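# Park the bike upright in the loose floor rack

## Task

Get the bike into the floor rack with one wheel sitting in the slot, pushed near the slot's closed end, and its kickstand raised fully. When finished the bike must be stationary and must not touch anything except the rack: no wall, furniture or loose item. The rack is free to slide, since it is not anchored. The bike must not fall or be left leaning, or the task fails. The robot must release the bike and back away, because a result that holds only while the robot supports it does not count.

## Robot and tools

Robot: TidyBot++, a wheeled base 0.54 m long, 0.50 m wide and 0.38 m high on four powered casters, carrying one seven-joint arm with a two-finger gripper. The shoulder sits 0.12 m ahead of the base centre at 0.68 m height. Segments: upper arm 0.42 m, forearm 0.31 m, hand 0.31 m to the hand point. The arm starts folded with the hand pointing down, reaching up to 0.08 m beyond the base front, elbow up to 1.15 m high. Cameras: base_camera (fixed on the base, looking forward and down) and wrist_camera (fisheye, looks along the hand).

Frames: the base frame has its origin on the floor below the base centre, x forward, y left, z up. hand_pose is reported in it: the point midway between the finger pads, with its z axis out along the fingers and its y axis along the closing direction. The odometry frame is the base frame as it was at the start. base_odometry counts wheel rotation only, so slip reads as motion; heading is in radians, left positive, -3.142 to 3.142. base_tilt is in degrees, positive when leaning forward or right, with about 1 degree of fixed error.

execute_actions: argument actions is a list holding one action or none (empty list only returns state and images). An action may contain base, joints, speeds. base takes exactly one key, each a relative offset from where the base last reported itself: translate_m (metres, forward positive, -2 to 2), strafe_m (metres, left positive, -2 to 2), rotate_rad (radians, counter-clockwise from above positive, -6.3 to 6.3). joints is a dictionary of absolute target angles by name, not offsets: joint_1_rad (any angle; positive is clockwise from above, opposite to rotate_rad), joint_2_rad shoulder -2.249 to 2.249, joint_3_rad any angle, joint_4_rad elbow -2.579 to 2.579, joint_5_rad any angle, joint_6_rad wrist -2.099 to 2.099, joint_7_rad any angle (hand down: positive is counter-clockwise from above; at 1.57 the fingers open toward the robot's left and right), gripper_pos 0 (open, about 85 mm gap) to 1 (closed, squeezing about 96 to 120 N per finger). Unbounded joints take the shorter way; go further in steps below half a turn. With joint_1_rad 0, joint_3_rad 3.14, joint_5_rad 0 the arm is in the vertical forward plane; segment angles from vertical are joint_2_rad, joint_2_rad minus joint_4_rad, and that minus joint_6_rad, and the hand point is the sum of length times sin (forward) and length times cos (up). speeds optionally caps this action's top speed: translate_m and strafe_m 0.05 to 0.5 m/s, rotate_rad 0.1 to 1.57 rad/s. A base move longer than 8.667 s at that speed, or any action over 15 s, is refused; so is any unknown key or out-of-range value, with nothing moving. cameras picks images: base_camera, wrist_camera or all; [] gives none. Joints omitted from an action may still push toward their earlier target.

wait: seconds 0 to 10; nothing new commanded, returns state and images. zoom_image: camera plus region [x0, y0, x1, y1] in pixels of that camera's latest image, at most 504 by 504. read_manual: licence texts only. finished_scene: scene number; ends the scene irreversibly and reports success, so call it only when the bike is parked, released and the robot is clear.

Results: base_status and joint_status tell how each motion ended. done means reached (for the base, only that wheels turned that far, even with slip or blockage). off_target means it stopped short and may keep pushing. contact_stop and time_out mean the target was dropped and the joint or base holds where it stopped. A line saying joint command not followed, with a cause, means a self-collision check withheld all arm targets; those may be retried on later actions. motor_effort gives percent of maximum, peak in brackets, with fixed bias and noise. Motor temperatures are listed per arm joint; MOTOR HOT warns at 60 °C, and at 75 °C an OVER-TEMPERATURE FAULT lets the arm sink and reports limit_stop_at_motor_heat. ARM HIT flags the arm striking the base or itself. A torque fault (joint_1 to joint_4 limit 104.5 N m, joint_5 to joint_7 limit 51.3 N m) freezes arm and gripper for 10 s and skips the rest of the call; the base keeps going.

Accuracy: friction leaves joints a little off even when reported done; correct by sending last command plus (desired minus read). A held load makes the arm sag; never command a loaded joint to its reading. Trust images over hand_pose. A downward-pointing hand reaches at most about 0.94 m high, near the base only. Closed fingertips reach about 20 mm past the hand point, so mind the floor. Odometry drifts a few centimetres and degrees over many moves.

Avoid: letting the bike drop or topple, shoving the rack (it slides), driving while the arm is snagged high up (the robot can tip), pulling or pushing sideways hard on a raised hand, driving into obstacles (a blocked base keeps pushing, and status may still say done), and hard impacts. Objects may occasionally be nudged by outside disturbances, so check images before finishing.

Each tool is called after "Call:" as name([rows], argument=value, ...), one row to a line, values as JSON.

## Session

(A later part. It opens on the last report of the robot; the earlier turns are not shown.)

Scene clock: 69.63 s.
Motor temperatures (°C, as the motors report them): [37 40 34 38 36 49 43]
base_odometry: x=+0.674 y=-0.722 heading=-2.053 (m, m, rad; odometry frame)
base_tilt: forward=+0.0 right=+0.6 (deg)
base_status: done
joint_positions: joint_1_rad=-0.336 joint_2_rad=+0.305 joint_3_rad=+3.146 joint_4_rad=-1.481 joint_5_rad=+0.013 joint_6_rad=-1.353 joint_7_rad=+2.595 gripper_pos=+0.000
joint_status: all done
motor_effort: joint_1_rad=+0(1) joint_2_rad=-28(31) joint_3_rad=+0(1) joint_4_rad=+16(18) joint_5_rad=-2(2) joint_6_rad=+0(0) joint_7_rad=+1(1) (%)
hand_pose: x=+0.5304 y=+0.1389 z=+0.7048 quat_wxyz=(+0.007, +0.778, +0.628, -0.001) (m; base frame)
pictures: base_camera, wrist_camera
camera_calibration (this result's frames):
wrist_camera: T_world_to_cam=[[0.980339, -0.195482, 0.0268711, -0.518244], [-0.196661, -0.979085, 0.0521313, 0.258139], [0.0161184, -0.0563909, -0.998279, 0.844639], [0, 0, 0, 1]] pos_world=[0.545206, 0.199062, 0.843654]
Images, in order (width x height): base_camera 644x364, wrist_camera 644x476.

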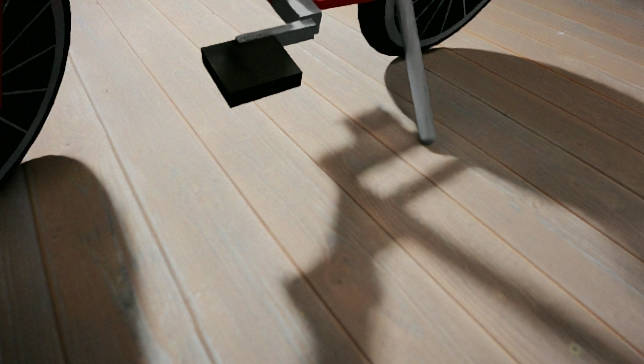

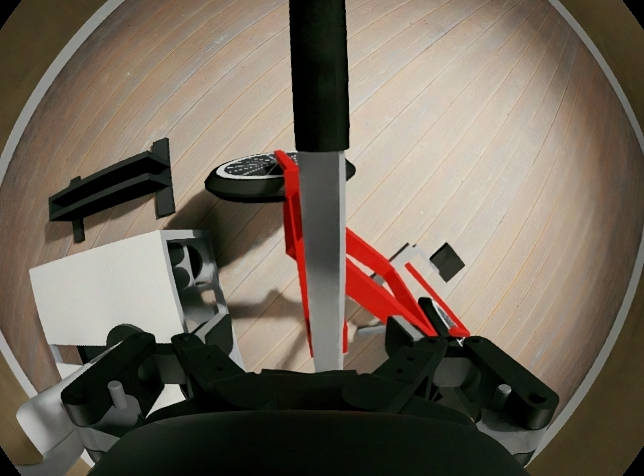

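Call:
execute_actions([
  {"joints":{"joint_4_rad":-1.59,"joint_6_rad":-1.21}},
], cameras=[])

Call:
execute_actions([
  {"joints":{"gripper_pos":1}},
], cameras=["wrist_camera"])

Call:
execute_actions([
  {"joints":{"joint_1_rad":-0.6,"joint_2_rad":0.55,"joint_4_rad":-1.2,"joint_6_rad":-1.39,"joint_7_rad":2.4}},
])

Scene clock: 70.67 s.
Motor temperatures (°C, as the motors report them): [37 40 34 38 36 49 43]
base_odometry: x=+0.674 y=-0.722 heading=-2.053 (m, m, rad; odometry frame)
base_tilt: forward=+0.0 right=+0.6 (deg)
base_status: not commanded
joint_positions: joint_1_rad=-0.336 joint_2_rad=+0.305 joint_3_rad=+3.146 joint_4_rad=-1.584 joint_5_rad=+0.013 joint_6_rad=-1.233 joint_7_rad=+2.595 gripper_pos=+0.000
joint_status: all done
motor_effort: joint_1_rad=+0(0) joint_2_rad=-27(28) joint_3_rad=+0(0) joint_4_rad=+16(17) joint_5_rad=-2(2) joint_6_rad=+0(1) joint_7_rad=+1(1) (%)
hand_pose: x=+0.5273 y=+0.1379 z=+0.6737 quat_wxyz=(+0.010, +0.778, +0.629, +0.007) (m; base frame)
pictures: none
No camera images: the call's "cameras" was empty. Leave "cameras" out to get every camera's image.

Scene clock: 71.77 s.
Motor temperatures (°C, as the motors report them): [37 40 34 38 36 49 43]
base_odometry: x=+0.674 y=-0.722 heading=-2.053 (m, m, rad; odometry frame)
base_tilt: forward=+0.0 right=+0.6 (deg)
base_status: not commanded
joint_positions: joint_1_rad=-0.336 joint_2_rad=+0.303 joint_3_rad=+3.154 joint_4_rad=-1.578 joint_5_rad=+0.014 joint_6_rad=-1.209 joint_7_rad=+2.597 gripper_pos=+0.799
joint_status: gripper_pos off_target (ended at +0.799, target +1.000)
motor_effort: joint_1_rad=-3(5) joint_2_rad=-26(32) joint_3_rad=-3(5) joint_4_rad=+14(17) joint_5_rad=-5(8) joint_6_rad=-3(4) joint_7_rad=+2(3) (%)
hand_pose: x=+0.5381 y=+0.1381 z=+0.6766 quat_wxyz=(+0.017, +0.779, +0.626, +0.021) (m; base frame)
pictures: wrist_camera
camera_calibration (this result's frames):
wrist_camera: T_world_to_cam=[[0.977304, -0.199748, 0.0705483, -0.552526], [-0.202198, -0.978903, 0.0294178, 0.278664], [0.0631838, -0.0430149, -0.997074, 0.788258], [0, 0, 0, 1]] pos_world=[0.546527, 0.196326, 0.816734]
Images, in order (width x height): wrist_camera 644x476.

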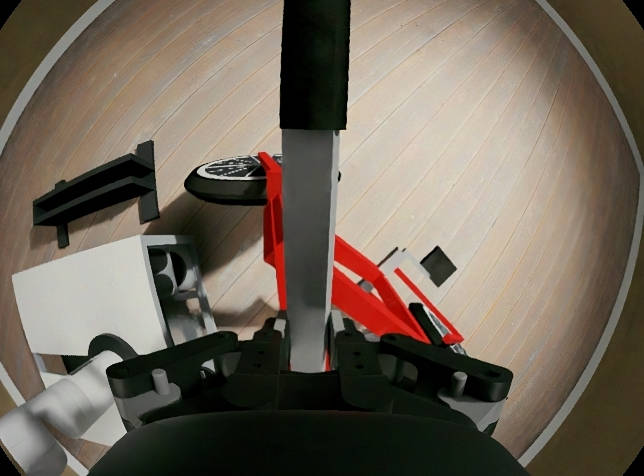

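Scene clock: 74.00 s.
Motor temperatures (°C, as the motors report them): [37 40 34 38 36 49 43]
base_odometry: x=+0.674 y=-0.722 heading=-2.053 (m, m, rad; odometry frame)
base_tilt: forward=+0.0 right=+0.6 (deg)
base_status: not commanded
joint_positions: joint_1_rad=-0.605 joint_2_rad=+0.515 joint_3_rad=+3.147 joint_4_rad=-1.202 joint_5_rad=+0.050 joint_6_rad=-1.380 joint_7_rad=+2.435 gripper_pos=+0.817
joint_status: all done
motor_effort: joint_1_rad=+0(11) joint_2_rad=-32(33) joint_3_rad=-1(9) joint_4_rad=+15(21) joint_5_rad=-5(14) joint_6_rad=+0(5) joint_7_rad=-1(1) (%)
hand_pose: x=+0.5661 y=+0.2891 z=+0.6916 quat_wxyz=(+0.029, +0.740, +0.671, +0.019) (m; base frame)
pictures: base_camera, wrist_camera
camera_calibration (this result's frames):
wrist_camera: T_world_to_cam=[[0.993023, -0.0816824, 0.0850455, -0.603768], [-0.0863648, -0.994858, 0.0529113, 0.35456], [0.0802862, -0.0598871, -0.994971, 0.801694], [0, 0, 0, 1]] pos_world=[0.565813, 0.351431, 0.83025]
Images, in order (width x height): base_camera 644x364, wrist_camera 644x476.

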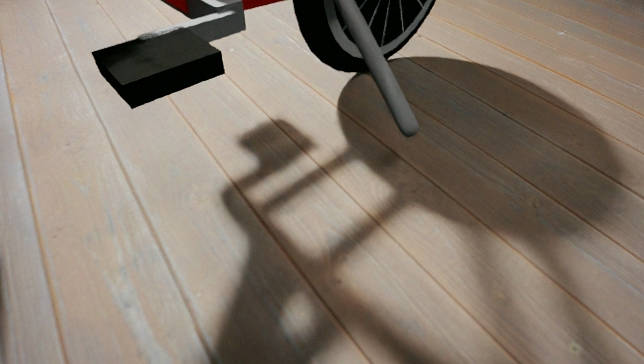

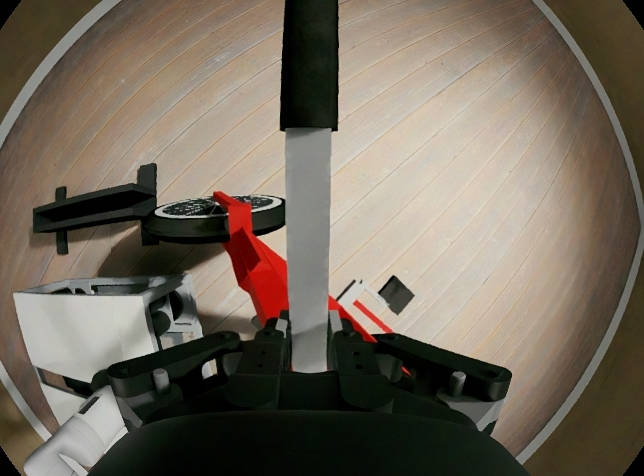

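Call:
execute_actions([
  {"base":{"translate_m":0.12},"speeds":{"translate_m":0.1},"joints":{"joint_1_rad":-0.8,"joint_2_rad":0.78,"joint_4_rad":-0.66,"joint_6_rad":-1.69,"joint_7_rad":2.3}},
])

Scene clock: 76.03 s.
Motor temperatures (°C, as the motors report them): [37 40 34 38 36 49 43]
base_odometry: x=+0.618 y=-0.828 heading=-2.054 (m, m, rad; odometry frame)
base_tilt: forward=+0.0 right=+0.6 (deg)
base_status: done
joint_positions: joint_1_rad=-0.814 joint_2_rad=+0.842 joint_3_rad=+3.140 joint_4_rad=-0.705 joint_5_rad=+0.016 joint_6_rad=-1.673 joint_7_rad=+2.344 gripper_pos=+0.817
joint_status: joint_2_rad off_target (ended at +0.842, target +0.780); joint_4_rad off_target (ended at -0.705, target -0.660); the others done
motor_effort: joint_1_rad=+0(6) joint_2_rad=-59(63) joint_3_rad=+0(3) joint_4_rad=+22(25) joint_5_rad=+0(4) joint_6_rad=+0(2) joint_7_rad=-2(2) (%)
hand_pose: x=+0.5360 y=+0.4368 z=+0.6592 quat_wxyz=(+0.008, +0.701, +0.712, -0.039) (m; base frame)
pictures: base_camera, wrist_camera
camera_calibration (this result's frames):
wrist_camera: T_world_to_cam=[[0.999153, 0.0306483, -0.027442, -0.537306], [0.0334121, -0.993731, 0.106687, 0.400419], [-0.0240001, -0.107514, -0.993914, 0.856764], [0, 0, 0, 1]] pos_world=[0.544035, 0.506491, 0.794085]
Images, in order (width x height): base_camera 644x364, wrist_camera 644x476.

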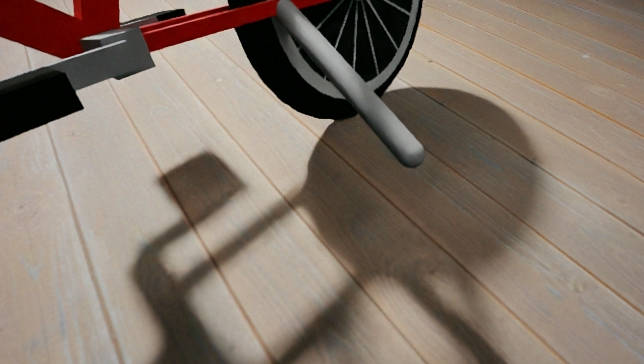

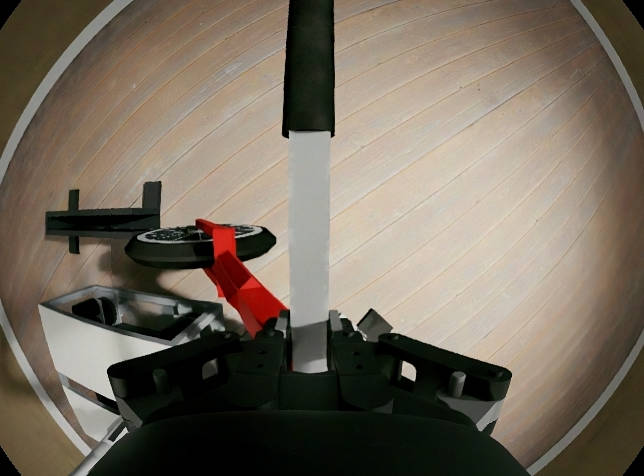

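Call:
execute_actions([
  {"base":{"translate_m":-0.1},"speeds":{"translate_m":0.1},"joints":{"joint_1_rad":-0.47,"joint_2_rad":0.42,"joint_4_rad":-1.36,"joint_6_rad":-1.33,"joint_7_rad":2.3}},
], cameras=[])

Call:
execute_actions([
  {"joints":{"joint_7_rad":1.7}},
])

Scene clock: 78.50 s.
Motor temperatures (°C, as the motors report them): [37 40 34 38 36 49 43]
base_odometry: x=+0.665 y=-0.740 heading=-2.053 (m, m, rad; odometry frame)
base_tilt: forward=+0.0 right=+0.6 (deg)
base_status: done
joint_positions: joint_1_rad=-0.451 joint_2_rad=+0.428 joint_3_rad=+3.165 joint_4_rad=-1.345 joint_5_rad=+0.029 joint_6_rad=-1.339 joint_7_rad=+2.324 gripper_pos=+0.818
joint_status: all done
motor_effort: joint_1_rad=-3(9) joint_2_rad=-29(60) joint_3_rad=-3(6) joint_4_rad=+16(23) joint_5_rad=-5(10) joint_6_rad=+0(5) joint_7_rad=+1(3) (%)
hand_pose: x=+0.5697 y=+0.1982 z=+0.6904 quat_wxyz=(+0.021, +0.828, +0.560, +0.012) (m; base frame)
pictures: none
No camera images: the call's "cameras" was empty. Leave "cameras" out to get every camera's image.

Scene clock: 79.63 s.
Motor temperatures (°C, as the motors report them): [37 40 34 38 36 49 43]
base_odometry: x=+0.665 y=-0.740 heading=-2.053 (m, m, rad; odometry frame)
base_tilt: forward=+0.0 right=+0.6 (deg)
base_status: not commanded
joint_positions: joint_1_rad=-0.459 joint_2_rad=+0.425 joint_3_rad=+3.153 joint_4_rad=-1.368 joint_5_rad=+0.029 joint_6_rad=-1.360 joint_7_rad=+1.715 gripper_pos=+0.818
joint_status: all done
motor_effort: joint_1_rad=-1(6) joint_2_rad=-29(31) joint_3_rad=+0(5) joint_4_rad=+19(21) joint_5_rad=+1(10) joint_6_rad=+7(8) joint_7_rad=-1(2) (%)
hand_pose: x=+0.5515 y=+0.2000 z=+0.6845 quat_wxyz=(+0.017, +0.955, +0.295, -0.004) (m; base frame)
pictures: base_camera, wrist_camera
camera_calibration (this result's frames):
wrist_camera: T_world_to_cam=[[0.576183, -0.81591, 0.0479985, -0.193888], [-0.81707, -0.573559, 0.058534, 0.579908], [-0.0202285, -0.0729444, -0.997131, 0.850026], [0, 0, 0, 1]] pos_world=[0.602735, 0.236421, 0.822949]
Images, in order (width x height): base_camera 644x364, wrist_camera 644x476.

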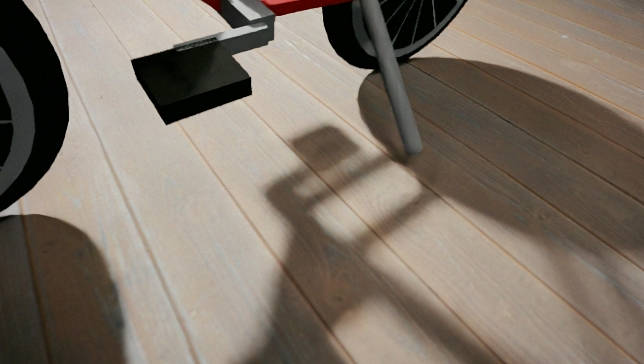

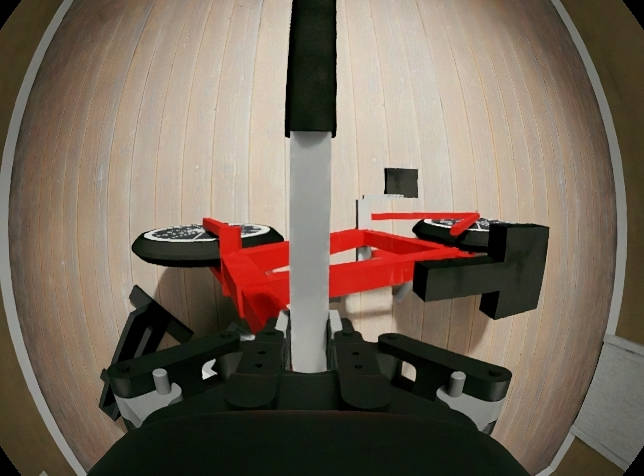

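Call:
execute_actions([
  {"base":{"translate_m":-0.03},"joints":{"joint_7_rad":1.83}},
], cameras=[])

Call:
execute_actions([
  {"joints":{"gripper_pos":0.3}},
], cameras=[])

Call:
execute_actions([
  {"joints":{"joint_4_rad":-0.85,"joint_6_rad":-1.85}},
])

Scene clock: 80.70 s.
Motor temperatures (°C, as the motors report them): [37 40 34 38 36 49 43]
base_odometry: x=+0.679 y=-0.713 heading=-2.053 (m, m, rad; odometry frame)
base_tilt: forward=+0.0 right=+0.6 (deg)
base_status: done
joint_positions: joint_1_rad=-0.465 joint_2_rad=+0.422 joint_3_rad=+3.151 joint_4_rad=-1.378 joint_5_rad=+0.028 joint_6_rad=-1.360 joint_7_rad=+1.816 gripper_pos=+0.818
joint_status: all done
motor_effort: joint_1_rad=-1(6) joint_2_rad=-31(34) joint_3_rad=-1(5) joint_4_rad=+20(22) joint_5_rad=-1(4) joint_6_rad=+3(7) joint_7_rad=+1(1) (%)
hand_pose: x=+0.5466 y=+0.2018 z=+0.6828 quat_wxyz=(+0.016, +0.938, +0.346, -0.008) (m; base frame)
pictures: none
No camera images: the call's "cameras" was empty. Leave "cameras" out to get every camera's image.

Scene clock: 81.90 s.
Motor temperatures (°C, as the motors report them): [37 40 34 38 36 49 43]
base_odometry: x=+0.679 y=-0.714 heading=-2.053 (m, m, rad; odometry frame)
base_tilt: forward=+0.0 right=+0.6 (deg)
base_status: not commanded
joint_positions: joint_1_rad=-0.468 joint_2_rad=+0.422 joint_3_rad=+3.149 joint_4_rad=-1.366 joint_5_rad=+0.023 joint_6_rad=-1.355 joint_7_rad=+1.816 gripper_pos=+0.300
joint_status: all done
motor_effort: joint_1_rad=+1(4) joint_2_rad=-32(35) joint_3_rad=+1(4) joint_4_rad=+17(22) joint_5_rad=+0(4) joint_6_rad=+0(6) joint_7_rad=+0(0) (%)
hand_pose: x=+0.5507 y=+0.2079 z=+0.6867 quat_wxyz=(+0.013, +0.937, +0.348, +0.001) (m; base frame)
pictures: none
No camera images: the call's "cameras" was empty. Leave "cameras" out to get every camera's image.

Scene clock: 83.60 s.
Motor temperatures (°C, as the motors report them): [37 40 34 38 36 49 43]
base_odometry: x=+0.679 y=-0.714 heading=-2.053 (m, m, rad; odometry frame)
base_tilt: forward=+0.0 right=+0.6 (deg)
base_status: not commanded
joint_positions: joint_1_rad=-0.468 joint_2_rad=+0.425 joint_3_rad=+3.149 joint_4_rad=-0.859 joint_5_rad=+0.023 joint_6_rad=-1.827 joint_7_rad=+1.816 gripper_pos=+0.300
joint_status: all done
motor_effort: joint_1_rad=+0(1) joint_2_rad=-32(37) joint_3_rad=-1(1) joint_4_rad=+16(21) joint_5_rad=-1(1) joint_6_rad=+0(3) joint_7_rad=+1(0) (%)
hand_pose: x=+0.5552 y=+0.2108 z=+0.8428 quat_wxyz=(+0.011, +0.939, +0.343, +0.016) (m; base frame)
pictures: base_camera, wrist_camera
camera_calibration (this result's frames):
wrist_camera: T_world_to_cam=[[0.654115, -0.754769, 0.0495756, -0.252305], [-0.756171, -0.65411, 0.0185781, 0.596731], [0.0184057, -0.0496399, -0.998598, 0.983642], [0, 0, 0, 1]] pos_world=[0.598162, 0.248723, 0.983684]
Images, in order (width x height): base_camera 644x364, wrist_camera 644x476.

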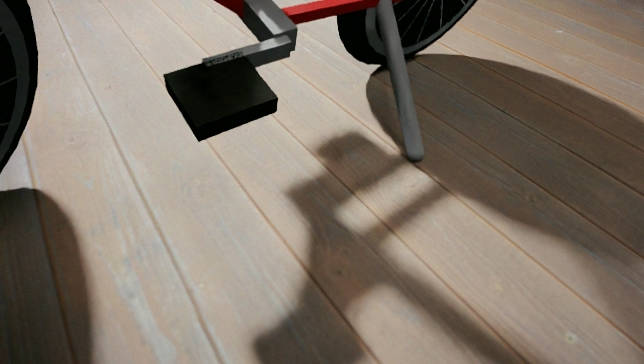

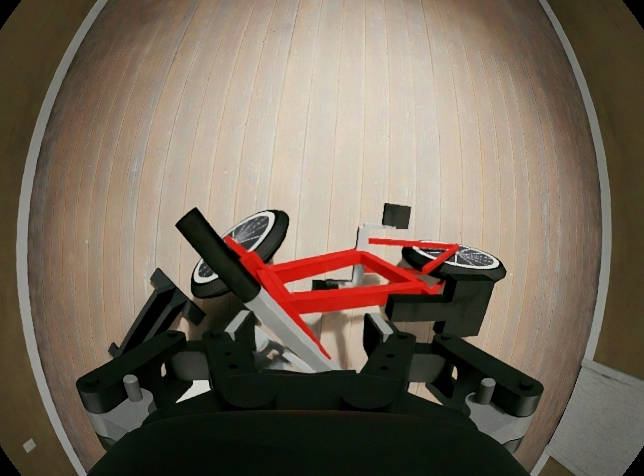

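Call:
execute_actions([
  {"base":{"translate_m":-0.787}},
], cameras=[])

Call:
execute_actions([
  {"base":{"strafe_m":0.45},"joints":{"joint_1_rad":0.03,"joint_2_rad":1.21,"joint_4_rad":-1.37,"joint_6_rad":-0.55,"joint_7_rad":1.55,"gripper_pos":0.5}},
])

Scene clock: 86.83 s.
Motor temperatures (°C, as the motors report them): [37 40 34 38 36 49 43]
base_odometry: x=+1.044 y=-0.016 heading=-2.053 (m, m, rad; odometry frame)
base_tilt: forward=+0.0 right=+0.6 (deg)
base_status: done
joint_positions: joint_1_rad=-0.468 joint_2_rad=+0.424 joint_3_rad=+3.149 joint_4_rad=-0.858 joint_5_rad=+0.023 joint_6_rad=-1.829 joint_7_rad=+1.816 gripper_pos=+0.300
joint_status: not commanded
motor_effort: joint_1_rad=+0(3) joint_2_rad=-31(36) joint_3_rad=+0(2) joint_4_rad=+16(18) joint_5_rad=+0(1) joint_6_rad=+0(1) joint_7_rad=+0(1) (%)
hand_pose: x=+0.5547 y=+0.2108 z=+0.8438 quat_wxyz=(+0.011, +0.939, +0.343, +0.017) (m; base frame)
pictures: none
No camera images: the call's "cameras" was empty. Leave "cameras" out to get every camera's image.

Scene clock: 89.27 s.
Motor temperatures (°C, as the motors report them): [37 40 34 38 36 49 43]
base_odometry: x=+1.443 y=-0.225 heading=-2.052 (m, m, rad; odometry frame)
base_tilt: forward=+0.0 right=+0.6 (deg)
base_status: done
joint_positions: joint_1_rad=+0.014 joint_2_rad=+1.200 joint_3_rad=+3.149 joint_4_rad=-1.362 joint_5_rad=+0.023 joint_6_rad=-0.572 joint_7_rad=+1.575 gripper_pos=+0.500
joint_status: all done
motor_effort: joint_1_rad=+0(3) joint_2_rad=-45(51) joint_3_rad=+0(1) joint_4_rad=+9(18) joint_5_rad=-1(2) joint_6_rad=+0(1) joint_7_rad=+1(1) (%)
hand_pose: x=+0.6857 y=-0.0150 z=+0.2601 quat_wxyz=(+0.010, +1.000, +0.003, +0.004) (m; base frame)
pictures: base_camera, wrist_camera
camera_calibration (this result's frames):
wrist_camera: T_world_to_cam=[[0.0213029, -0.999076, 0.037325, -0.0457401], [-0.999215, -0.0200291, 0.0341752, 0.730589], [-0.0333961, -0.0380237, -0.998719, 0.423813], [0, 0, 0, 1]] pos_world=[0.745143, -0.0149499, 0.400009]
Images, in order (width x height): base_camera 644x364, wrist_camera 644x476.

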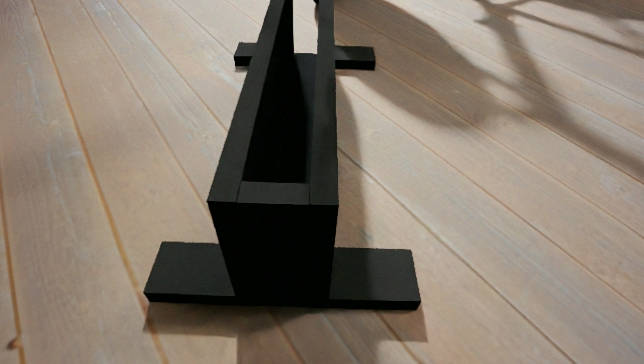

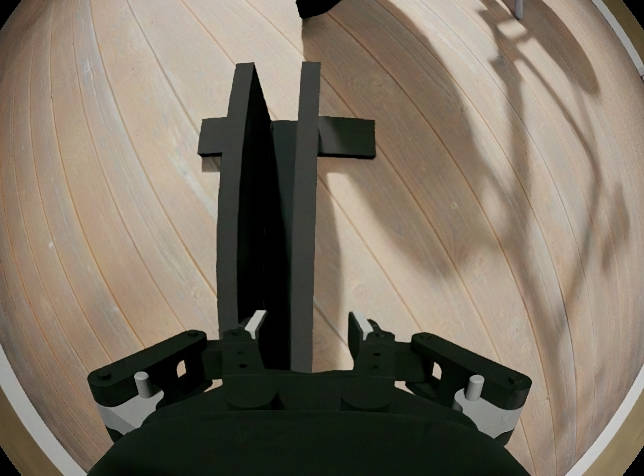

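Call:
execute_actions([
  {"base":{"strafe_m":0.01},"joints":{"joint_2_rad":1.44,"joint_4_rad":-1.24,"joint_6_rad":-0.45}},
], cameras=[])

Call:
execute_actions([
  {"joints":{"gripper_pos":1}},
], cameras=[])

Call:
execute_actions([
  {"joints":{"joint_2_rad":1.28,"joint_4_rad":-1.26,"joint_6_rad":-0.5}},
], cameras=[])

Call:
execute_actions([
  {"base":{"rotate_rad":0.65},"joints":{"joint_7_rad":-0.01}},
], cameras=[])

Call:
execute_actions([
  {"base":{"translate_m":0.22}},
], cameras=[])

Call:
execute_actions([
  {"base":{"strafe_m":0.15}},
])

Scene clock: 90.97 s.
Motor temperatures (°C, as the motors report them): [37 40 34 38 36 49 43]
base_odometry: x=+1.452 y=-0.229 heading=-2.052 (m, m, rad; odometry frame)
base_tilt: forward=+0.0 right=+0.6 (deg)
base_status: done
joint_positions: joint_1_rad=+0.021 joint_2_rad=+1.439 joint_3_rad=+3.149 joint_4_rad=-1.250 joint_5_rad=+0.023 joint_6_rad=-0.475 joint_7_rad=+1.575 gripper_pos=+0.500
joint_status: all done
motor_effort: joint_1_rad=+0(4) joint_2_rad=-46(51) joint_3_rad=+0(2) joint_4_rad=+7(10) joint_5_rad=+0(0) joint_6_rad=+0(0) joint_7_rad=+1(1) (%)
hand_pose: x=+0.6661 y=-0.0179 z=+0.1429 quat_wxyz=(+0.009, +1.000, +0.001, -0.011) (m; base frame)
pictures: none
No camera images: the call's "cameras" was empty. Leave "cameras" out to get every camera's image.

Scene clock: 91.80 s.
Motor temperatures (°C, as the motors report them): [37 40 34 38 36 49 43]
base_odometry: x=+1.452 y=-0.229 heading=-2.052 (m, m, rad; odometry frame)
base_tilt: forward=+0.0 right=+0.6 (deg)
base_status: not commanded
joint_positions: joint_1_rad=+0.023 joint_2_rad=+1.438 joint_3_rad=+3.149 joint_4_rad=-1.251 joint_5_rad=+0.023 joint_6_rad=-0.474 joint_7_rad=+1.574 gripper_pos=+0.798
joint_status: gripper_pos off_target (ended at +0.798, target +1.000)
motor_effort: joint_1_rad=+0(3) joint_2_rad=-46(47) joint_3_rad=+0(5) joint_4_rad=+9(10) joint_5_rad=+0(4) joint_6_rad=+2(4) joint_7_rad=+0(1) (%)
hand_pose: x=+0.6666 y=-0.0193 z=+0.1435 quat_wxyz=(+0.009, +1.000, +0.000, -0.011) (m; base frame)
pictures: none
No camera images: the call's "cameras" was empty. Leave "cameras" out to get every camera's image.

Scene clock: 93.07 s.
Motor temperatures (°C, as the motors report them): [37 40 34 38 36 49 43]
base_odometry: x=+1.452 y=-0.229 heading=-2.052 (m, m, rad; odometry frame)
base_tilt: forward=+0.0 right=+0.6 (deg)
base_status: not commanded
joint_positions: joint_1_rad=+0.023 joint_2_rad=+1.349 joint_3_rad=+3.149 joint_4_rad=-1.271 joint_5_rad=+0.023 joint_6_rad=-0.475 joint_7_rad=+1.574 gripper_pos=+0.798
joint_status: joint_2_rad off_target (ended at +1.349, target +1.280); the others done
motor_effort: joint_1_rad=+0(1) joint_2_rad=-58(61) joint_3_rad=-2(2) joint_4_rad=+13(12) joint_5_rad=-2(0) joint_6_rad=+1(3) joint_7_rad=+1(1) (%)
hand_pose: x=+0.7007 y=-0.0201 z=+0.1911 quat_wxyz=(+0.010, +1.000, -0.001, +0.023) (m; base frame)
pictures: none
No camera images: the call's "cameras" was empty. Leave "cameras" out to get every camera's image.

Scene clock: 95.07 s.
Motor temperatures (°C, as the motors report them): [37 40 34 38 36 49 43]
base_odometry: x=+1.452 y=-0.229 heading=-1.402 (m, m, rad; odometry frame)
base_tilt: forward=+0.0 right=+0.6 (deg)
base_status: done
joint_positions: joint_1_rad=+0.033 joint_2_rad=+1.349 joint_3_rad=+3.151 joint_4_rad=-1.274 joint_5_rad=+0.023 joint_6_rad=-0.486 joint_7_rad=-0.011 gripper_pos=+0.798
joint_status: all done
motor_effort: joint_1_rad=+0(10) joint_2_rad=-59(60) joint_3_rad=-1(6) joint_4_rad=+13(13) joint_5_rad=-1(4) joint_6_rad=+2(2) joint_7_rad=+0(2) (%)
hand_pose: x=+0.6955 y=-0.0265 z=+0.1905 quat_wxyz=(-0.005, +0.698, -0.716, +0.019) (m; base frame)
pictures: none
No camera images: the call's "cameras" was empty. Leave "cameras" out to get every camera's image.

Scene clock: 96.73 s.
Motor temperatures (°C, as the motors report them): [37 41 34 38 36 49 43]
base_odometry: x=+1.489 y=-0.446 heading=-1.401 (m, m, rad; odometry frame)
base_tilt: forward=+0.0 right=+0.6 (deg)
base_status: done
joint_positions: joint_1_rad=+0.033 joint_2_rad=+1.349 joint_3_rad=+3.151 joint_4_rad=-1.276 joint_5_rad=+0.023 joint_6_rad=-0.494 joint_7_rad=-0.011 gripper_pos=+0.798
joint_status: not commanded
motor_effort: joint_1_rad=+0(2) joint_2_rad=-59(62) joint_3_rad=-1(2) joint_4_rad=+13(15) joint_5_rad=-1(2) joint_6_rad=+2(3) joint_7_rad=+1(0) (%)
hand_pose: x=+0.6913 y=-0.0264 z=+0.1899 quat_wxyz=(-0.001, +0.698, -0.716, +0.015) (m; base frame)
pictures: none
No camera images: the call's "cameras" was empty. Leave "cameras" out to get every camera's image.

Scene clock: 98.27 s.
Motor temperatures (°C, as the motors report them): [37 41 34 38 36 49 43]
base_odometry: x=+1.637 y=-0.421 heading=-1.401 (m, m, rad; odometry frame)
base_tilt: forward=+0.0 right=+0.6 (deg)
base_status: done
joint_positions: joint_1_rad=+0.021 joint_2_rad=+1.349 joint_3_rad=+3.148 joint_4_rad=-1.276 joint_5_rad=+0.023 joint_6_rad=-0.494 joint_7_rad=-0.011 gripper_pos=+0.798
joint_status: not commanded
motor_effort: joint_1_rad=+0(4) joint_2_rad=-58(60) joint_3_rad=-1(3) joint_4_rad=+13(13) joint_5_rad=-2(2) joint_6_rad=+1(2) joint_7_rad=+1(0) (%)
hand_pose: x=+0.6916 y=-0.0179 z=+0.1900 quat_wxyz=(-0.002, +0.702, -0.712, +0.014) (m; base frame)
pictures: base_camera, wrist_camera
camera_calibration (this result's frames):
wrist_camera: T_world_to_cam=[[-0.999985, -0.00208024, -0.00499101, 0.686042], [-0.0021982, 0.999716, 0.0237457, 0.0695041], [0.00494019, 0.0237563, -0.999706, 0.328642], [0, 0, 0, 1]] pos_world=[0.684561, -0.0758645, 0.330318]
Images, in order (width x height): base_camera 644x364, wrist_camera 644x476.

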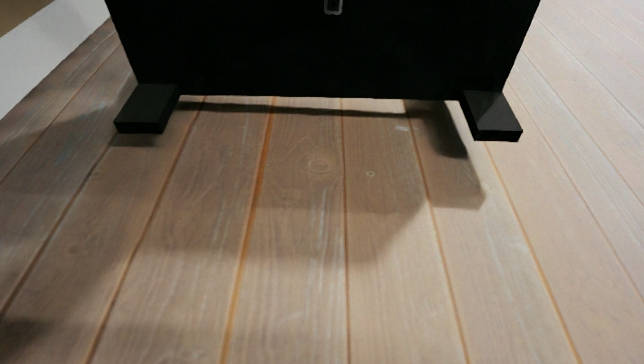

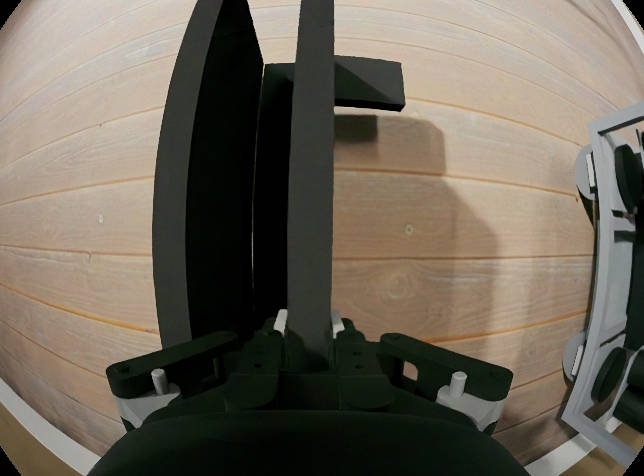

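Call:
execute_actions([
  {"base":{"strafe_m":0.19},"joints":{"joint_2_rad":1.35,"joint_4_rad":-1.24,"joint_6_rad":-0.45}},
], cameras=[])

Call:
execute_actions([
  {"joints":{"joint_2_rad":1.42}},
], cameras=[])

Call:
execute_actions([
  {"joints":{"gripper_pos":0.5}},
], cameras=[])

Call:
execute_actions([
  {"joints":{"joint_2_rad":1.1,"joint_4_rad":-1.45,"joint_6_rad":-0.6}},
], cameras=["base_camera"])

Call:
execute_actions([
  {"base":{"strafe_m":-1.28},"joints":{"joint_2_rad":0.3,"joint_4_rad":-1.0,"joint_6_rad":-1.84,"joint_7_rad":2.27,"gripper_pos":0}},
])

Scene clock: 100.13 s.
Motor temperatures (°C, as the motors report them): [37 41 34 38 36 49 43]
base_odometry: x=+1.824 y=-0.389 heading=-1.402 (m, m, rad; odometry frame)
base_tilt: forward=+0.0 right=+0.6 (deg)
base_status: done
joint_positions: joint_1_rad=+0.021 joint_2_rad=+1.405 joint_3_rad=+3.147 joint_4_rad=-1.265 joint_5_rad=+0.023 joint_6_rad=-0.481 joint_7_rad=-0.011 gripper_pos=+0.798
joint_status: joint_2_rad off_target (ended at +1.405, target +1.350); the others done
motor_effort: joint_1_rad=-1(4) joint_2_rad=-58(60) joint_3_rad=-1(3) joint_4_rad=+11(14) joint_5_rad=-1(3) joint_6_rad=+1(2) joint_7_rad=+0(0) (%)
hand_pose: x=+0.6735 y=-0.0169 z=+0.1598 quat_wxyz=(+0.009, +0.703, -0.711, +0.002) (m; base frame)
pictures: none
No camera images: the call's "cameras" was empty. Leave "cameras" out to get every camera's image.

Scene clock: 101.13 s.
Motor temperatures (°C, as the motors report them): [37 41 34 38 36 49 43]
base_odometry: x=+1.824 y=-0.389 heading=-1.402 (m, m, rad; odometry frame)
base_tilt: forward=+0.0 right=+0.6 (deg)
base_status: not commanded
joint_positions: joint_1_rad=+0.023 joint_2_rad=+1.436 joint_3_rad=+3.146 joint_4_rad=-1.258 joint_5_rad=+0.023 joint_6_rad=-0.469 joint_7_rad=-0.011 gripper_pos=+0.798
joint_status: all done
motor_effort: joint_1_rad=-2(2) joint_2_rad=-49(59) joint_3_rad=+0(2) joint_4_rad=+8(12) joint_5_rad=+0(2) joint_6_rad=-1(2) joint_7_rad=+0(2) (%)
hand_pose: x=+0.6648 y=-0.0173 z=+0.1436 quat_wxyz=(+0.013, +0.702, -0.712, -0.003) (m; base frame)
pictures: none
No camera images: the call's "cameras" was empty. Leave "cameras" out to get every camera's image.

Scene clock: 101.97 s.
Motor temperatures (°C, as the motors report them): [37 41 34 38 36 49 43]
base_odometry: x=+1.824 y=-0.389 heading=-1.402 (m, m, rad; odometry frame)
base_tilt: forward=+0.0 right=+0.6 (deg)
base_status: not commanded
joint_positions: joint_1_rad=+0.023 joint_2_rad=+1.432 joint_3_rad=+3.146 joint_4_rad=-1.250 joint_5_rad=+0.023 joint_6_rad=-0.469 joint_7_rad=-0.011 gripper_pos=+0.500
joint_status: all done
motor_effort: joint_1_rad=+0(1) joint_2_rad=-46(50) joint_3_rad=-1(1) joint_4_rad=+7(9) joint_5_rad=-1(1) joint_6_rad=+0(1) joint_7_rad=+0(0) (%)
hand_pose: x=+0.6720 y=-0.0175 z=+0.1468 quat_wxyz=(+0.009, +0.702, -0.712, +0.002) (m; base frame)
pictures: none
No camera images: the call's "cameras" was empty. Leave "cameras" out to get every camera's image.

Scene clock: 103.53 s.
Motor temperatures (°C, as the motors report them): [37 41 34 38 36 49 43]
base_odometry: x=+1.824 y=-0.389 heading=-1.402 (m, m, rad; odometry frame)
base_tilt: forward=+0.0 right=+0.6 (deg)
base_status: not commanded
joint_positions: joint_1_rad=+0.023 joint_2_rad=+1.104 joint_3_rad=+3.146 joint_4_rad=-1.438 joint_5_rad=+0.023 joint_6_rad=-0.575 joint_7_rad=-0.011 gripper_pos=+0.500
joint_status: all done
motor_effort: joint_1_rad=+0(0) joint_2_rad=-44(48) joint_3_rad=-1(0) joint_4_rad=+10(10) joint_5_rad=-2(0) joint_6_rad=+0(0) joint_7_rad=+1(1) (%)
hand_pose: x=+0.6791 y=-0.0182 z=+0.3002 quat_wxyz=(-0.002, +0.701, -0.713, +0.014) (m; base frame)
pictures: base_camera
Images, in order (width x height): base_camera 644x364.

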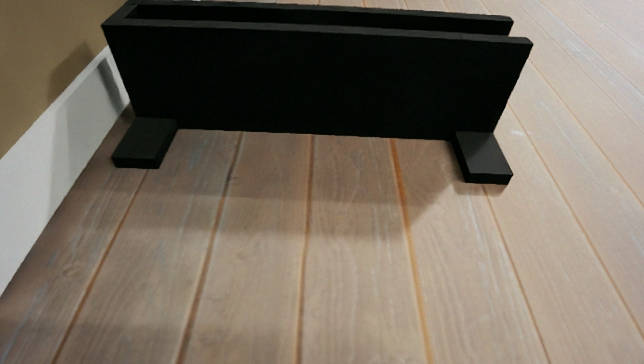

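Scene clock: 107.73 s.
Motor temperatures (°C, as the motors report them): [37 41 34 38 36 49 43]
base_odometry: x=+0.562 y=-0.604 heading=-1.401 (m, m, rad; odometry frame)
base_tilt: forward=+0.0 right=+0.6 (deg)
base_status: done
joint_positions: joint_1_rad=+0.026 joint_2_rad=+0.300 joint_3_rad=+3.147 joint_4_rad=-1.006 joint_5_rad=+0.023 joint_6_rad=-1.821 joint_7_rad=+2.252 gripper_pos=+0.000
joint_status: all done
motor_effort: joint_1_rad=+0(4) joint_2_rad=-27(47) joint_3_rad=-1(3) joint_4_rad=+16(16) joint_5_rad=-1(1) joint_6_rad=+0(1) joint_7_rad=+0(0) (%)
hand_pose: x=+0.5509 y=-0.0184 z=+0.8549 quat_wxyz=(+0.014, +0.948, +0.317, +0.003) (m; base frame)
pictures: base_camera, wrist_camera
camera_calibration (this result's frames):
wrist_camera: T_world_to_cam=[[0.61259, -0.789124, 0.0449083, -0.396864], [-0.790358, -0.610973, 0.0452469, 0.440087], [-0.00826762, -0.0632114, -0.997966, 0.998287], [0, 0, 0, 1]] pos_world=[0.599195, 0.0188093, 0.994167]
Images, in order (width x height): base_camera 644x364, wrist_camera 644x476.

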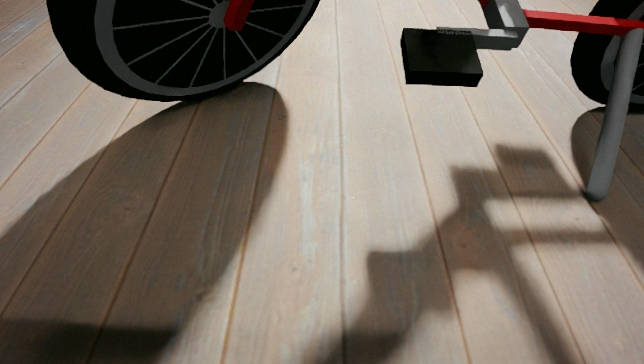

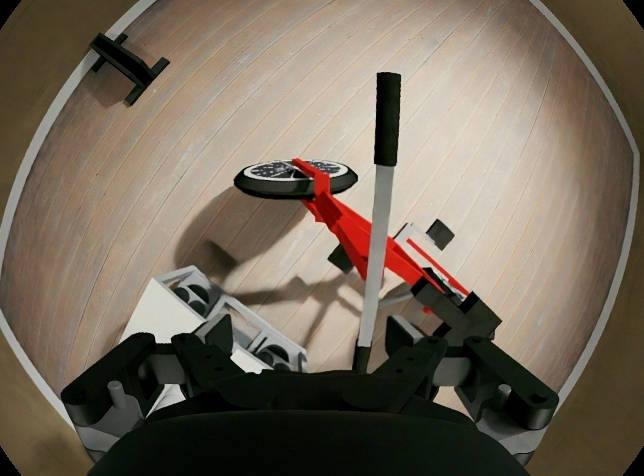

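Call:
execute_actions([
  {"base":{"strafe_m":-0.055},"joints":{"joint_7_rad":2.14}},
], cameras=[])

Call:
execute_actions([
  {"base":{"translate_m":0.04},"joints":{"joint_4_rad":-1.3,"joint_6_rad":-1.52}},
], cameras=[])

Call:
execute_actions([
  {"joints":{"joint_4_rad":-1.59,"joint_6_rad":-1.21}},
], cameras=["wrist_camera"])

Call:
execute_actions([
  {"joints":{"gripper_pos":1}},
], cameras=[])

Call:
execute_actions([
  {"base":{"translate_m":0.17},"speeds":{"translate_m":0.1},"joints":{"joint_4_rad":-1.5,"joint_6_rad":-1.33,"joint_7_rad":1.78}},
])

Scene clock: 108.97 s.
Motor temperatures (°C, as the motors report them): [37 41 34 38 36 49 43]
base_odometry: x=+0.508 y=-0.614 heading=-1.402 (m, m, rad; odometry frame)
base_tilt: forward=+0.0 right=+0.6 (deg)
base_status: done
joint_positions: joint_1_rad=+0.030 joint_2_rad=+0.300 joint_3_rad=+3.147 joint_4_rad=-1.006 joint_5_rad=+0.023 joint_6_rad=-1.821 joint_7_rad=+2.154 gripper_pos=+0.000
joint_status: all done
motor_effort: joint_1_rad=+0(3) joint_2_rad=-27(27) joint_3_rad=+0(2) joint_4_rad=+16(16) joint_5_rad=-2(2) joint_6_rad=+0(0) joint_7_rad=+1(1) (%)
hand_pose: x=+0.5508 y=-0.0205 z=+0.8549 quat_wxyz=(+0.013, +0.963, +0.268, +0.003) (m; base frame)
pictures: none
No camera images: the call's "cameras" was empty. Leave "cameras" out to get every camera's image.

Scene clock: 110.33 s.
Motor temperatures (°C, as the motors report them): [37 41 34 38 36 49 43]
base_odometry: x=+0.515 y=-0.653 heading=-1.402 (m, m, rad; odometry frame)
base_tilt: forward=+0.0 right=+0.6 (deg)
base_status: done
joint_positions: joint_1_rad=+0.030 joint_2_rad=+0.301 joint_3_rad=+3.147 joint_4_rad=-1.291 joint_5_rad=+0.023 joint_6_rad=-1.543 joint_7_rad=+2.154 gripper_pos=+0.000
joint_status: all done
motor_effort: joint_1_rad=+0(1) joint_2_rad=-27(29) joint_3_rad=+0(0) joint_4_rad=+17(18) joint_5_rad=-2(1) joint_6_rad=+0(1) joint_7_rad=+1(0) (%)
hand_pose: x=+0.5596 y=-0.0212 z=+0.7658 quat_wxyz=(+0.013, +0.963, +0.271, -0.001) (m; base frame)
pictures: none
No camera images: the call's "cameras" was empty. Leave "cameras" out to get every camera's image.

Scene clock: 111.70 s.
Motor temperatures (°C, as the motors report them): [37 41 34 38 36 49 43]
base_odometry: x=+0.515 y=-0.653 heading=-1.402 (m, m, rad; odometry frame)
base_tilt: forward=+0.0 right=+0.6 (deg)
base_status: not commanded
joint_positions: joint_1_rad=+0.030 joint_2_rad=+0.301 joint_3_rad=+3.147 joint_4_rad=-1.581 joint_5_rad=+0.023 joint_6_rad=-1.233 joint_7_rad=+2.154 gripper_pos=+0.000
joint_status: all done
motor_effort: joint_1_rad=+0(0) joint_2_rad=-27(28) joint_3_rad=+0(0) joint_4_rad=+16(17) joint_5_rad=-2(1) joint_6_rad=+0(0) joint_7_rad=+1(1) (%)
hand_pose: x=+0.5507 y=-0.0206 z=+0.6763 quat_wxyz=(+0.015, +0.962, +0.274, +0.009) (m; base frame)
pictures: wrist_camera
camera_calibration (this result's frames):
wrist_camera: T_world_to_cam=[[0.539077, -0.840675, 0.0515835, -0.355541], [-0.842256, -0.538088, 0.0326526, 0.485323], [0.000306165, -0.0610488, -0.998135, 0.815394], [0, 0, 0, 1]] pos_world=[0.60018, 0.012031, 0.816366]
Images, in order (width x height): wrist_camera 644x476.

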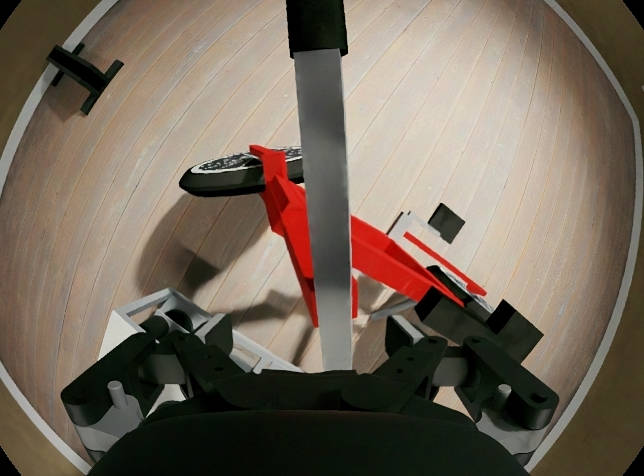

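Scene clock: 112.80 s.
Motor temperatures (°C, as the motors report them): [37 41 34 38 36 49 43]
base_odometry: x=+0.515 y=-0.653 heading=-1.402 (m, m, rad; odometry frame)
base_tilt: forward=+0.0 right=+0.6 (deg)
base_status: not commanded
joint_positions: joint_1_rad=+0.039 joint_2_rad=+0.299 joint_3_rad=+3.157 joint_4_rad=-1.575 joint_5_rad=+0.024 joint_6_rad=-1.220 joint_7_rad=+2.154 gripper_pos=+0.859
joint_status: gripper_pos off_target (ended at +0.859, target +1.000)
motor_effort: joint_1_rad=-4(6) joint_2_rad=-25(27) joint_3_rad=-4(6) joint_4_rad=+14(16) joint_5_rad=-6(8) joint_6_rad=-1(2) joint_7_rad=+0(1) (%)
hand_pose: x=+0.5569 y=-0.0290 z=+0.6790 quat_wxyz=(+0.020, +0.964, +0.265, +0.018) (m; base frame)
pictures: none
No camera images: the call's "cameras" was empty. Leave "cameras" out to get every camera's image.

Scene clock: 115.07 s.
Motor temperatures (°C, as the motors report them): [37 41 34 38 36 49 43]
base_odometry: x=+0.543 y=-0.821 heading=-1.402 (m, m, rad; odometry frame)
base_tilt: forward=+0.0 right=+0.6 (deg)
base_status: done
joint_positions: joint_1_rad=+0.039 joint_2_rad=+0.290 joint_3_rad=+3.156 joint_4_rad=-1.500 joint_5_rad=+0.024 joint_6_rad=-1.362 joint_7_rad=+1.800 gripper_pos=+0.871
joint_status: all done
motor_effort: joint_1_rad=+0(6) joint_2_rad=-23(32) joint_3_rad=+0(5) joint_4_rad=+16(25) joint_5_rad=-3(9) joint_6_rad=+2(11) joint_7_rad=+0(2) (%)
hand_pose: x=+0.5419 y=-0.0284 z=+0.7053 quat_wxyz=(+0.013, +0.996, +0.091, -0.007) (m; base frame)
pictures: base_camera, wrist_camera
camera_calibration (this result's frames):
wrist_camera: T_world_to_cam=[[0.195523, -0.979825, 0.0413916, -0.169412], [-0.979443, -0.192963, 0.0587957, 0.538471], [-0.0496225, -0.0520366, -0.997412, 0.870579], [0, 0, 0, 1]] pos_world=[0.603725, -0.0167874, 0.843678]
Images, in order (width x height): base_camera 644x364, wrist_camera 644x476.

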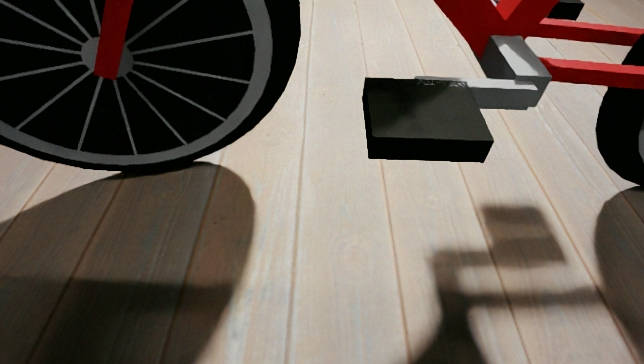

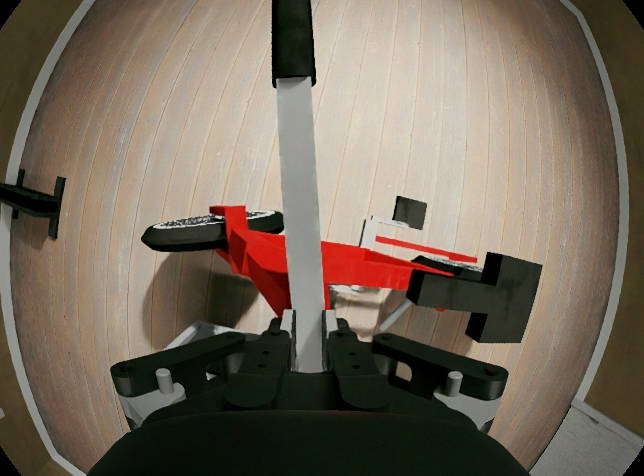

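Call:
execute_actions([
  {"joints":{"gripper_pos":0.76,"joint_4_rad":-1.62,"joint_6_rad":-1.2}},
], cameras=[])

Call:
execute_actions([
  {"joints":{"gripper_pos":1}},
])

Scene clock: 116.20 s.
Motor temperatures (°C, as the motors report them): [37 41 34 38 36 49 43]
base_odometry: x=+0.543 y=-0.821 heading=-1.402 (m, m, rad; odometry frame)
base_tilt: forward=+0.0 right=+0.6 (deg)
base_status: not commanded
joint_positions: joint_1_rad=+0.039 joint_2_rad=+0.253 joint_3_rad=+3.156 joint_4_rad=-1.569 joint_5_rad=+0.024 joint_6_rad=-1.224 joint_7_rad=+1.800 gripper_pos=+0.760
joint_status: joint_4_rad off_target (ended at -1.569, target -1.620); the others done
motor_effort: joint_1_rad=-1(1) joint_2_rad=-15(23) joint_3_rad=-1(1) joint_4_rad=+10(16) joint_5_rad=-2(4) joint_6_rad=+1(5) joint_7_rad=+0(0) (%)
hand_pose: x=+0.5579 y=-0.0290 z=+0.7011 quat_wxyz=(+0.020, +0.995, +0.091, +0.045) (m; base frame)
pictures: none
No camera images: the call's "cameras" was empty. Leave "cameras" out to get every camera's image.

Scene clock: 116.87 s.
Motor temperatures (°C, as the motors report them): [37 41 34 38 36 49 43]
base_odometry: x=+0.543 y=-0.821 heading=-1.402 (m, m, rad; odometry frame)
base_tilt: forward=+0.0 right=+0.6 (deg)
base_status: not commanded
joint_positions: joint_1_rad=+0.039 joint_2_rad=+0.250 joint_3_rad=+3.156 joint_4_rad=-1.571 joint_5_rad=+0.024 joint_6_rad=-1.223 joint_7_rad=+1.800 gripper_pos=+0.843
joint_status: gripper_pos off_target (ended at +0.843, target +1.000)
motor_effort: joint_1_rad=-1(2) joint_2_rad=-12(15) joint_3_rad=+0(2) joint_4_rad=+8(11) joint_5_rad=-4(5) joint_6_rad=+1(3) joint_7_rad=+0(2) (%)
hand_pose: x=+0.5573 y=-0.0286 z=+0.7022 quat_wxyz=(+0.020, +0.994, +0.092, +0.047) (m; base frame)
pictures: base_camera, wrist_camera
camera_calibration (this result's frames):
wrist_camera: T_world_to_cam=[[0.19372, -0.978773, 0.0669002, -0.189429], [-0.979244, -0.197055, -0.0474303, 0.628049], [0.0596065, -0.0563234, -0.996632, 0.806702], [0, 0, 0, 1]] pos_world=[0.603625, -0.016212, 0.846446]
Images, in order (width x height): base_camera 644x364, wrist_camera 644x476.

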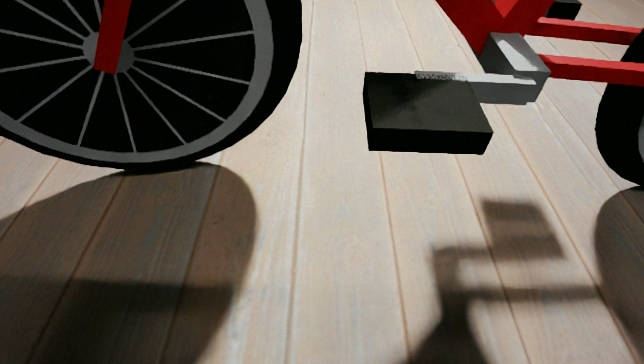

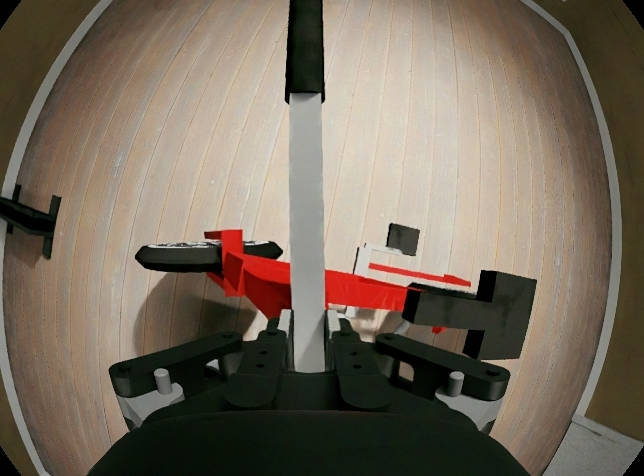

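Blocked by the stem, but a better grip. Roll.

Call:
execute_actions([
  {"base":{"strafe_m":0.25},"speeds":{"strafe_m":0.12}},
], cameras=[])

Call:
execute_actions([
  {"base":{"translate_m":-0.06},"speeds":{"translate_m":0.08}},
], cameras=[])

Call:
execute_actions([
  {"base":{"strafe_m":0.2},"speeds":{"strafe_m":0.12}},
])

Scene clock: 119.93 s.
Motor temperatures (°C, as the motors report them): [37 41 34 38 36 49 43]
base_odometry: x=+0.790 y=-0.779 heading=-1.402 (m, m, rad; odometry frame)
base_tilt: forward=+0.0 right=+0.6 (deg)
base_status: done
joint_positions: joint_1_rad=+0.022 joint_2_rad=+0.247 joint_3_rad=+3.141 joint_4_rad=-1.573 joint_5_rad=+0.024 joint_6_rad=-1.220 joint_7_rad=+1.800 gripper_pos=+0.843
joint_status: not commanded
motor_effort: joint_1_rad=+0(6) joint_2_rad=-15(16) joint_3_rad=+1(5) joint_4_rad=+9(11) joint_5_rad=-1(9) joint_6_rad=+0(2) joint_7_rad=-1(1) (%)
hand_pose: x=+0.5579 y=-0.0153 z=+0.7025 quat_wxyz=(+0.018, +0.993, +0.107, +0.049) (m; base frame)
pictures: none
No camera images: the call's "cameras" was empty. Leave "cameras" out to get every camera's image.

Scene clock: 121.23 s.
Motor temperatures (°C, as the motors report them): [37 41 34 38 36 49 43]
base_odometry: x=+0.780 y=-0.720 heading=-1.402 (m, m, rad; odometry frame)
base_tilt: forward=+0.0 right=+0.6 (deg)
base_status: done
joint_positions: joint_1_rad=+0.022 joint_2_rad=+0.245 joint_3_rad=+3.141 joint_4_rad=-1.580 joint_5_rad=+0.024 joint_6_rad=-1.213 joint_7_rad=+1.800 gripper_pos=+0.844
joint_status: not commanded
motor_effort: joint_1_rad=+0(2) joint_2_rad=-14(19) joint_3_rad=+0(1) joint_4_rad=+10(12) joint_5_rad=-2(4) joint_6_rad=+1(3) joint_7_rad=+0(1) (%)
hand_pose: x=+0.5574 y=-0.0153 z=+0.7016 quat_wxyz=(+0.018, +0.993, +0.107, +0.050) (m; base frame)
pictures: none
No camera images: the call's "cameras" was empty. Leave "cameras" out to get every camera's image.

Scene clock: 123.67 s.
Motor temperatures (°C, as the motors report them): [37 41 34 38 36 49 43]
base_odometry: x=+0.977 y=-0.686 heading=-1.402 (m, m, rad; odometry frame)
base_tilt: forward=+0.0 right=+0.6 (deg)
base_status: done
joint_positions: joint_1_rad=+0.023 joint_2_rad=+0.244 joint_3_rad=+3.142 joint_4_rad=-1.578 joint_5_rad=+0.024 joint_6_rad=-1.213 joint_7_rad=+1.800 gripper_pos=+0.844
joint_status: not commanded
motor_effort: joint_1_rad=+1(5) joint_2_rad=-12(14) joint_3_rad=+1(5) joint_4_rad=+7(10) joint_5_rad=-2(8) joint_6_rad=+1(2) joint_7_rad=-1(1) (%)
hand_pose: x=+0.5580 y=-0.0155 z=+0.7027 quat_wxyz=(+0.018, +0.993, +0.107, +0.052) (m; base frame)
pictures: base_camera, wrist_camera
camera_calibration (this result's frames):
wrist_camera: T_world_to_cam=[[0.222818, -0.972641, 0.0657337, -0.192074], [-0.972335, -0.226586, -0.0567841, 0.633575], [0.0701249, -0.0512626, -0.99622, 0.801858], [0, 0, 0, 1]] pos_world=[0.602615, -0.00215449, 0.84743]
Images, in order (width x height): base_camera 644x364, wrist_camera 644x476.

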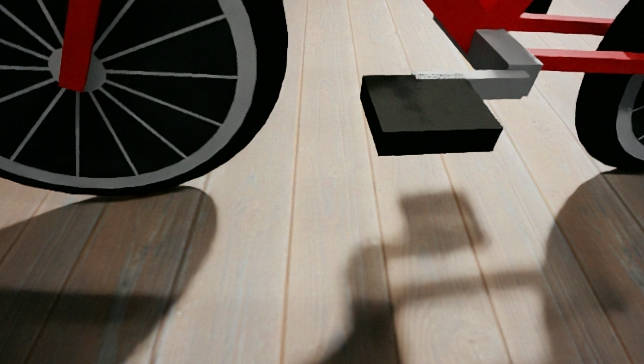

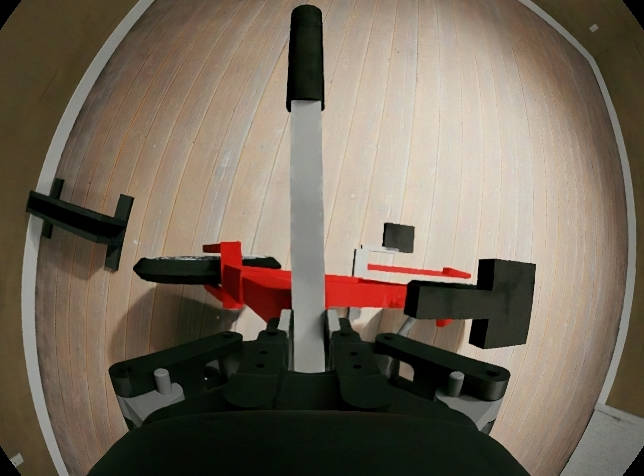

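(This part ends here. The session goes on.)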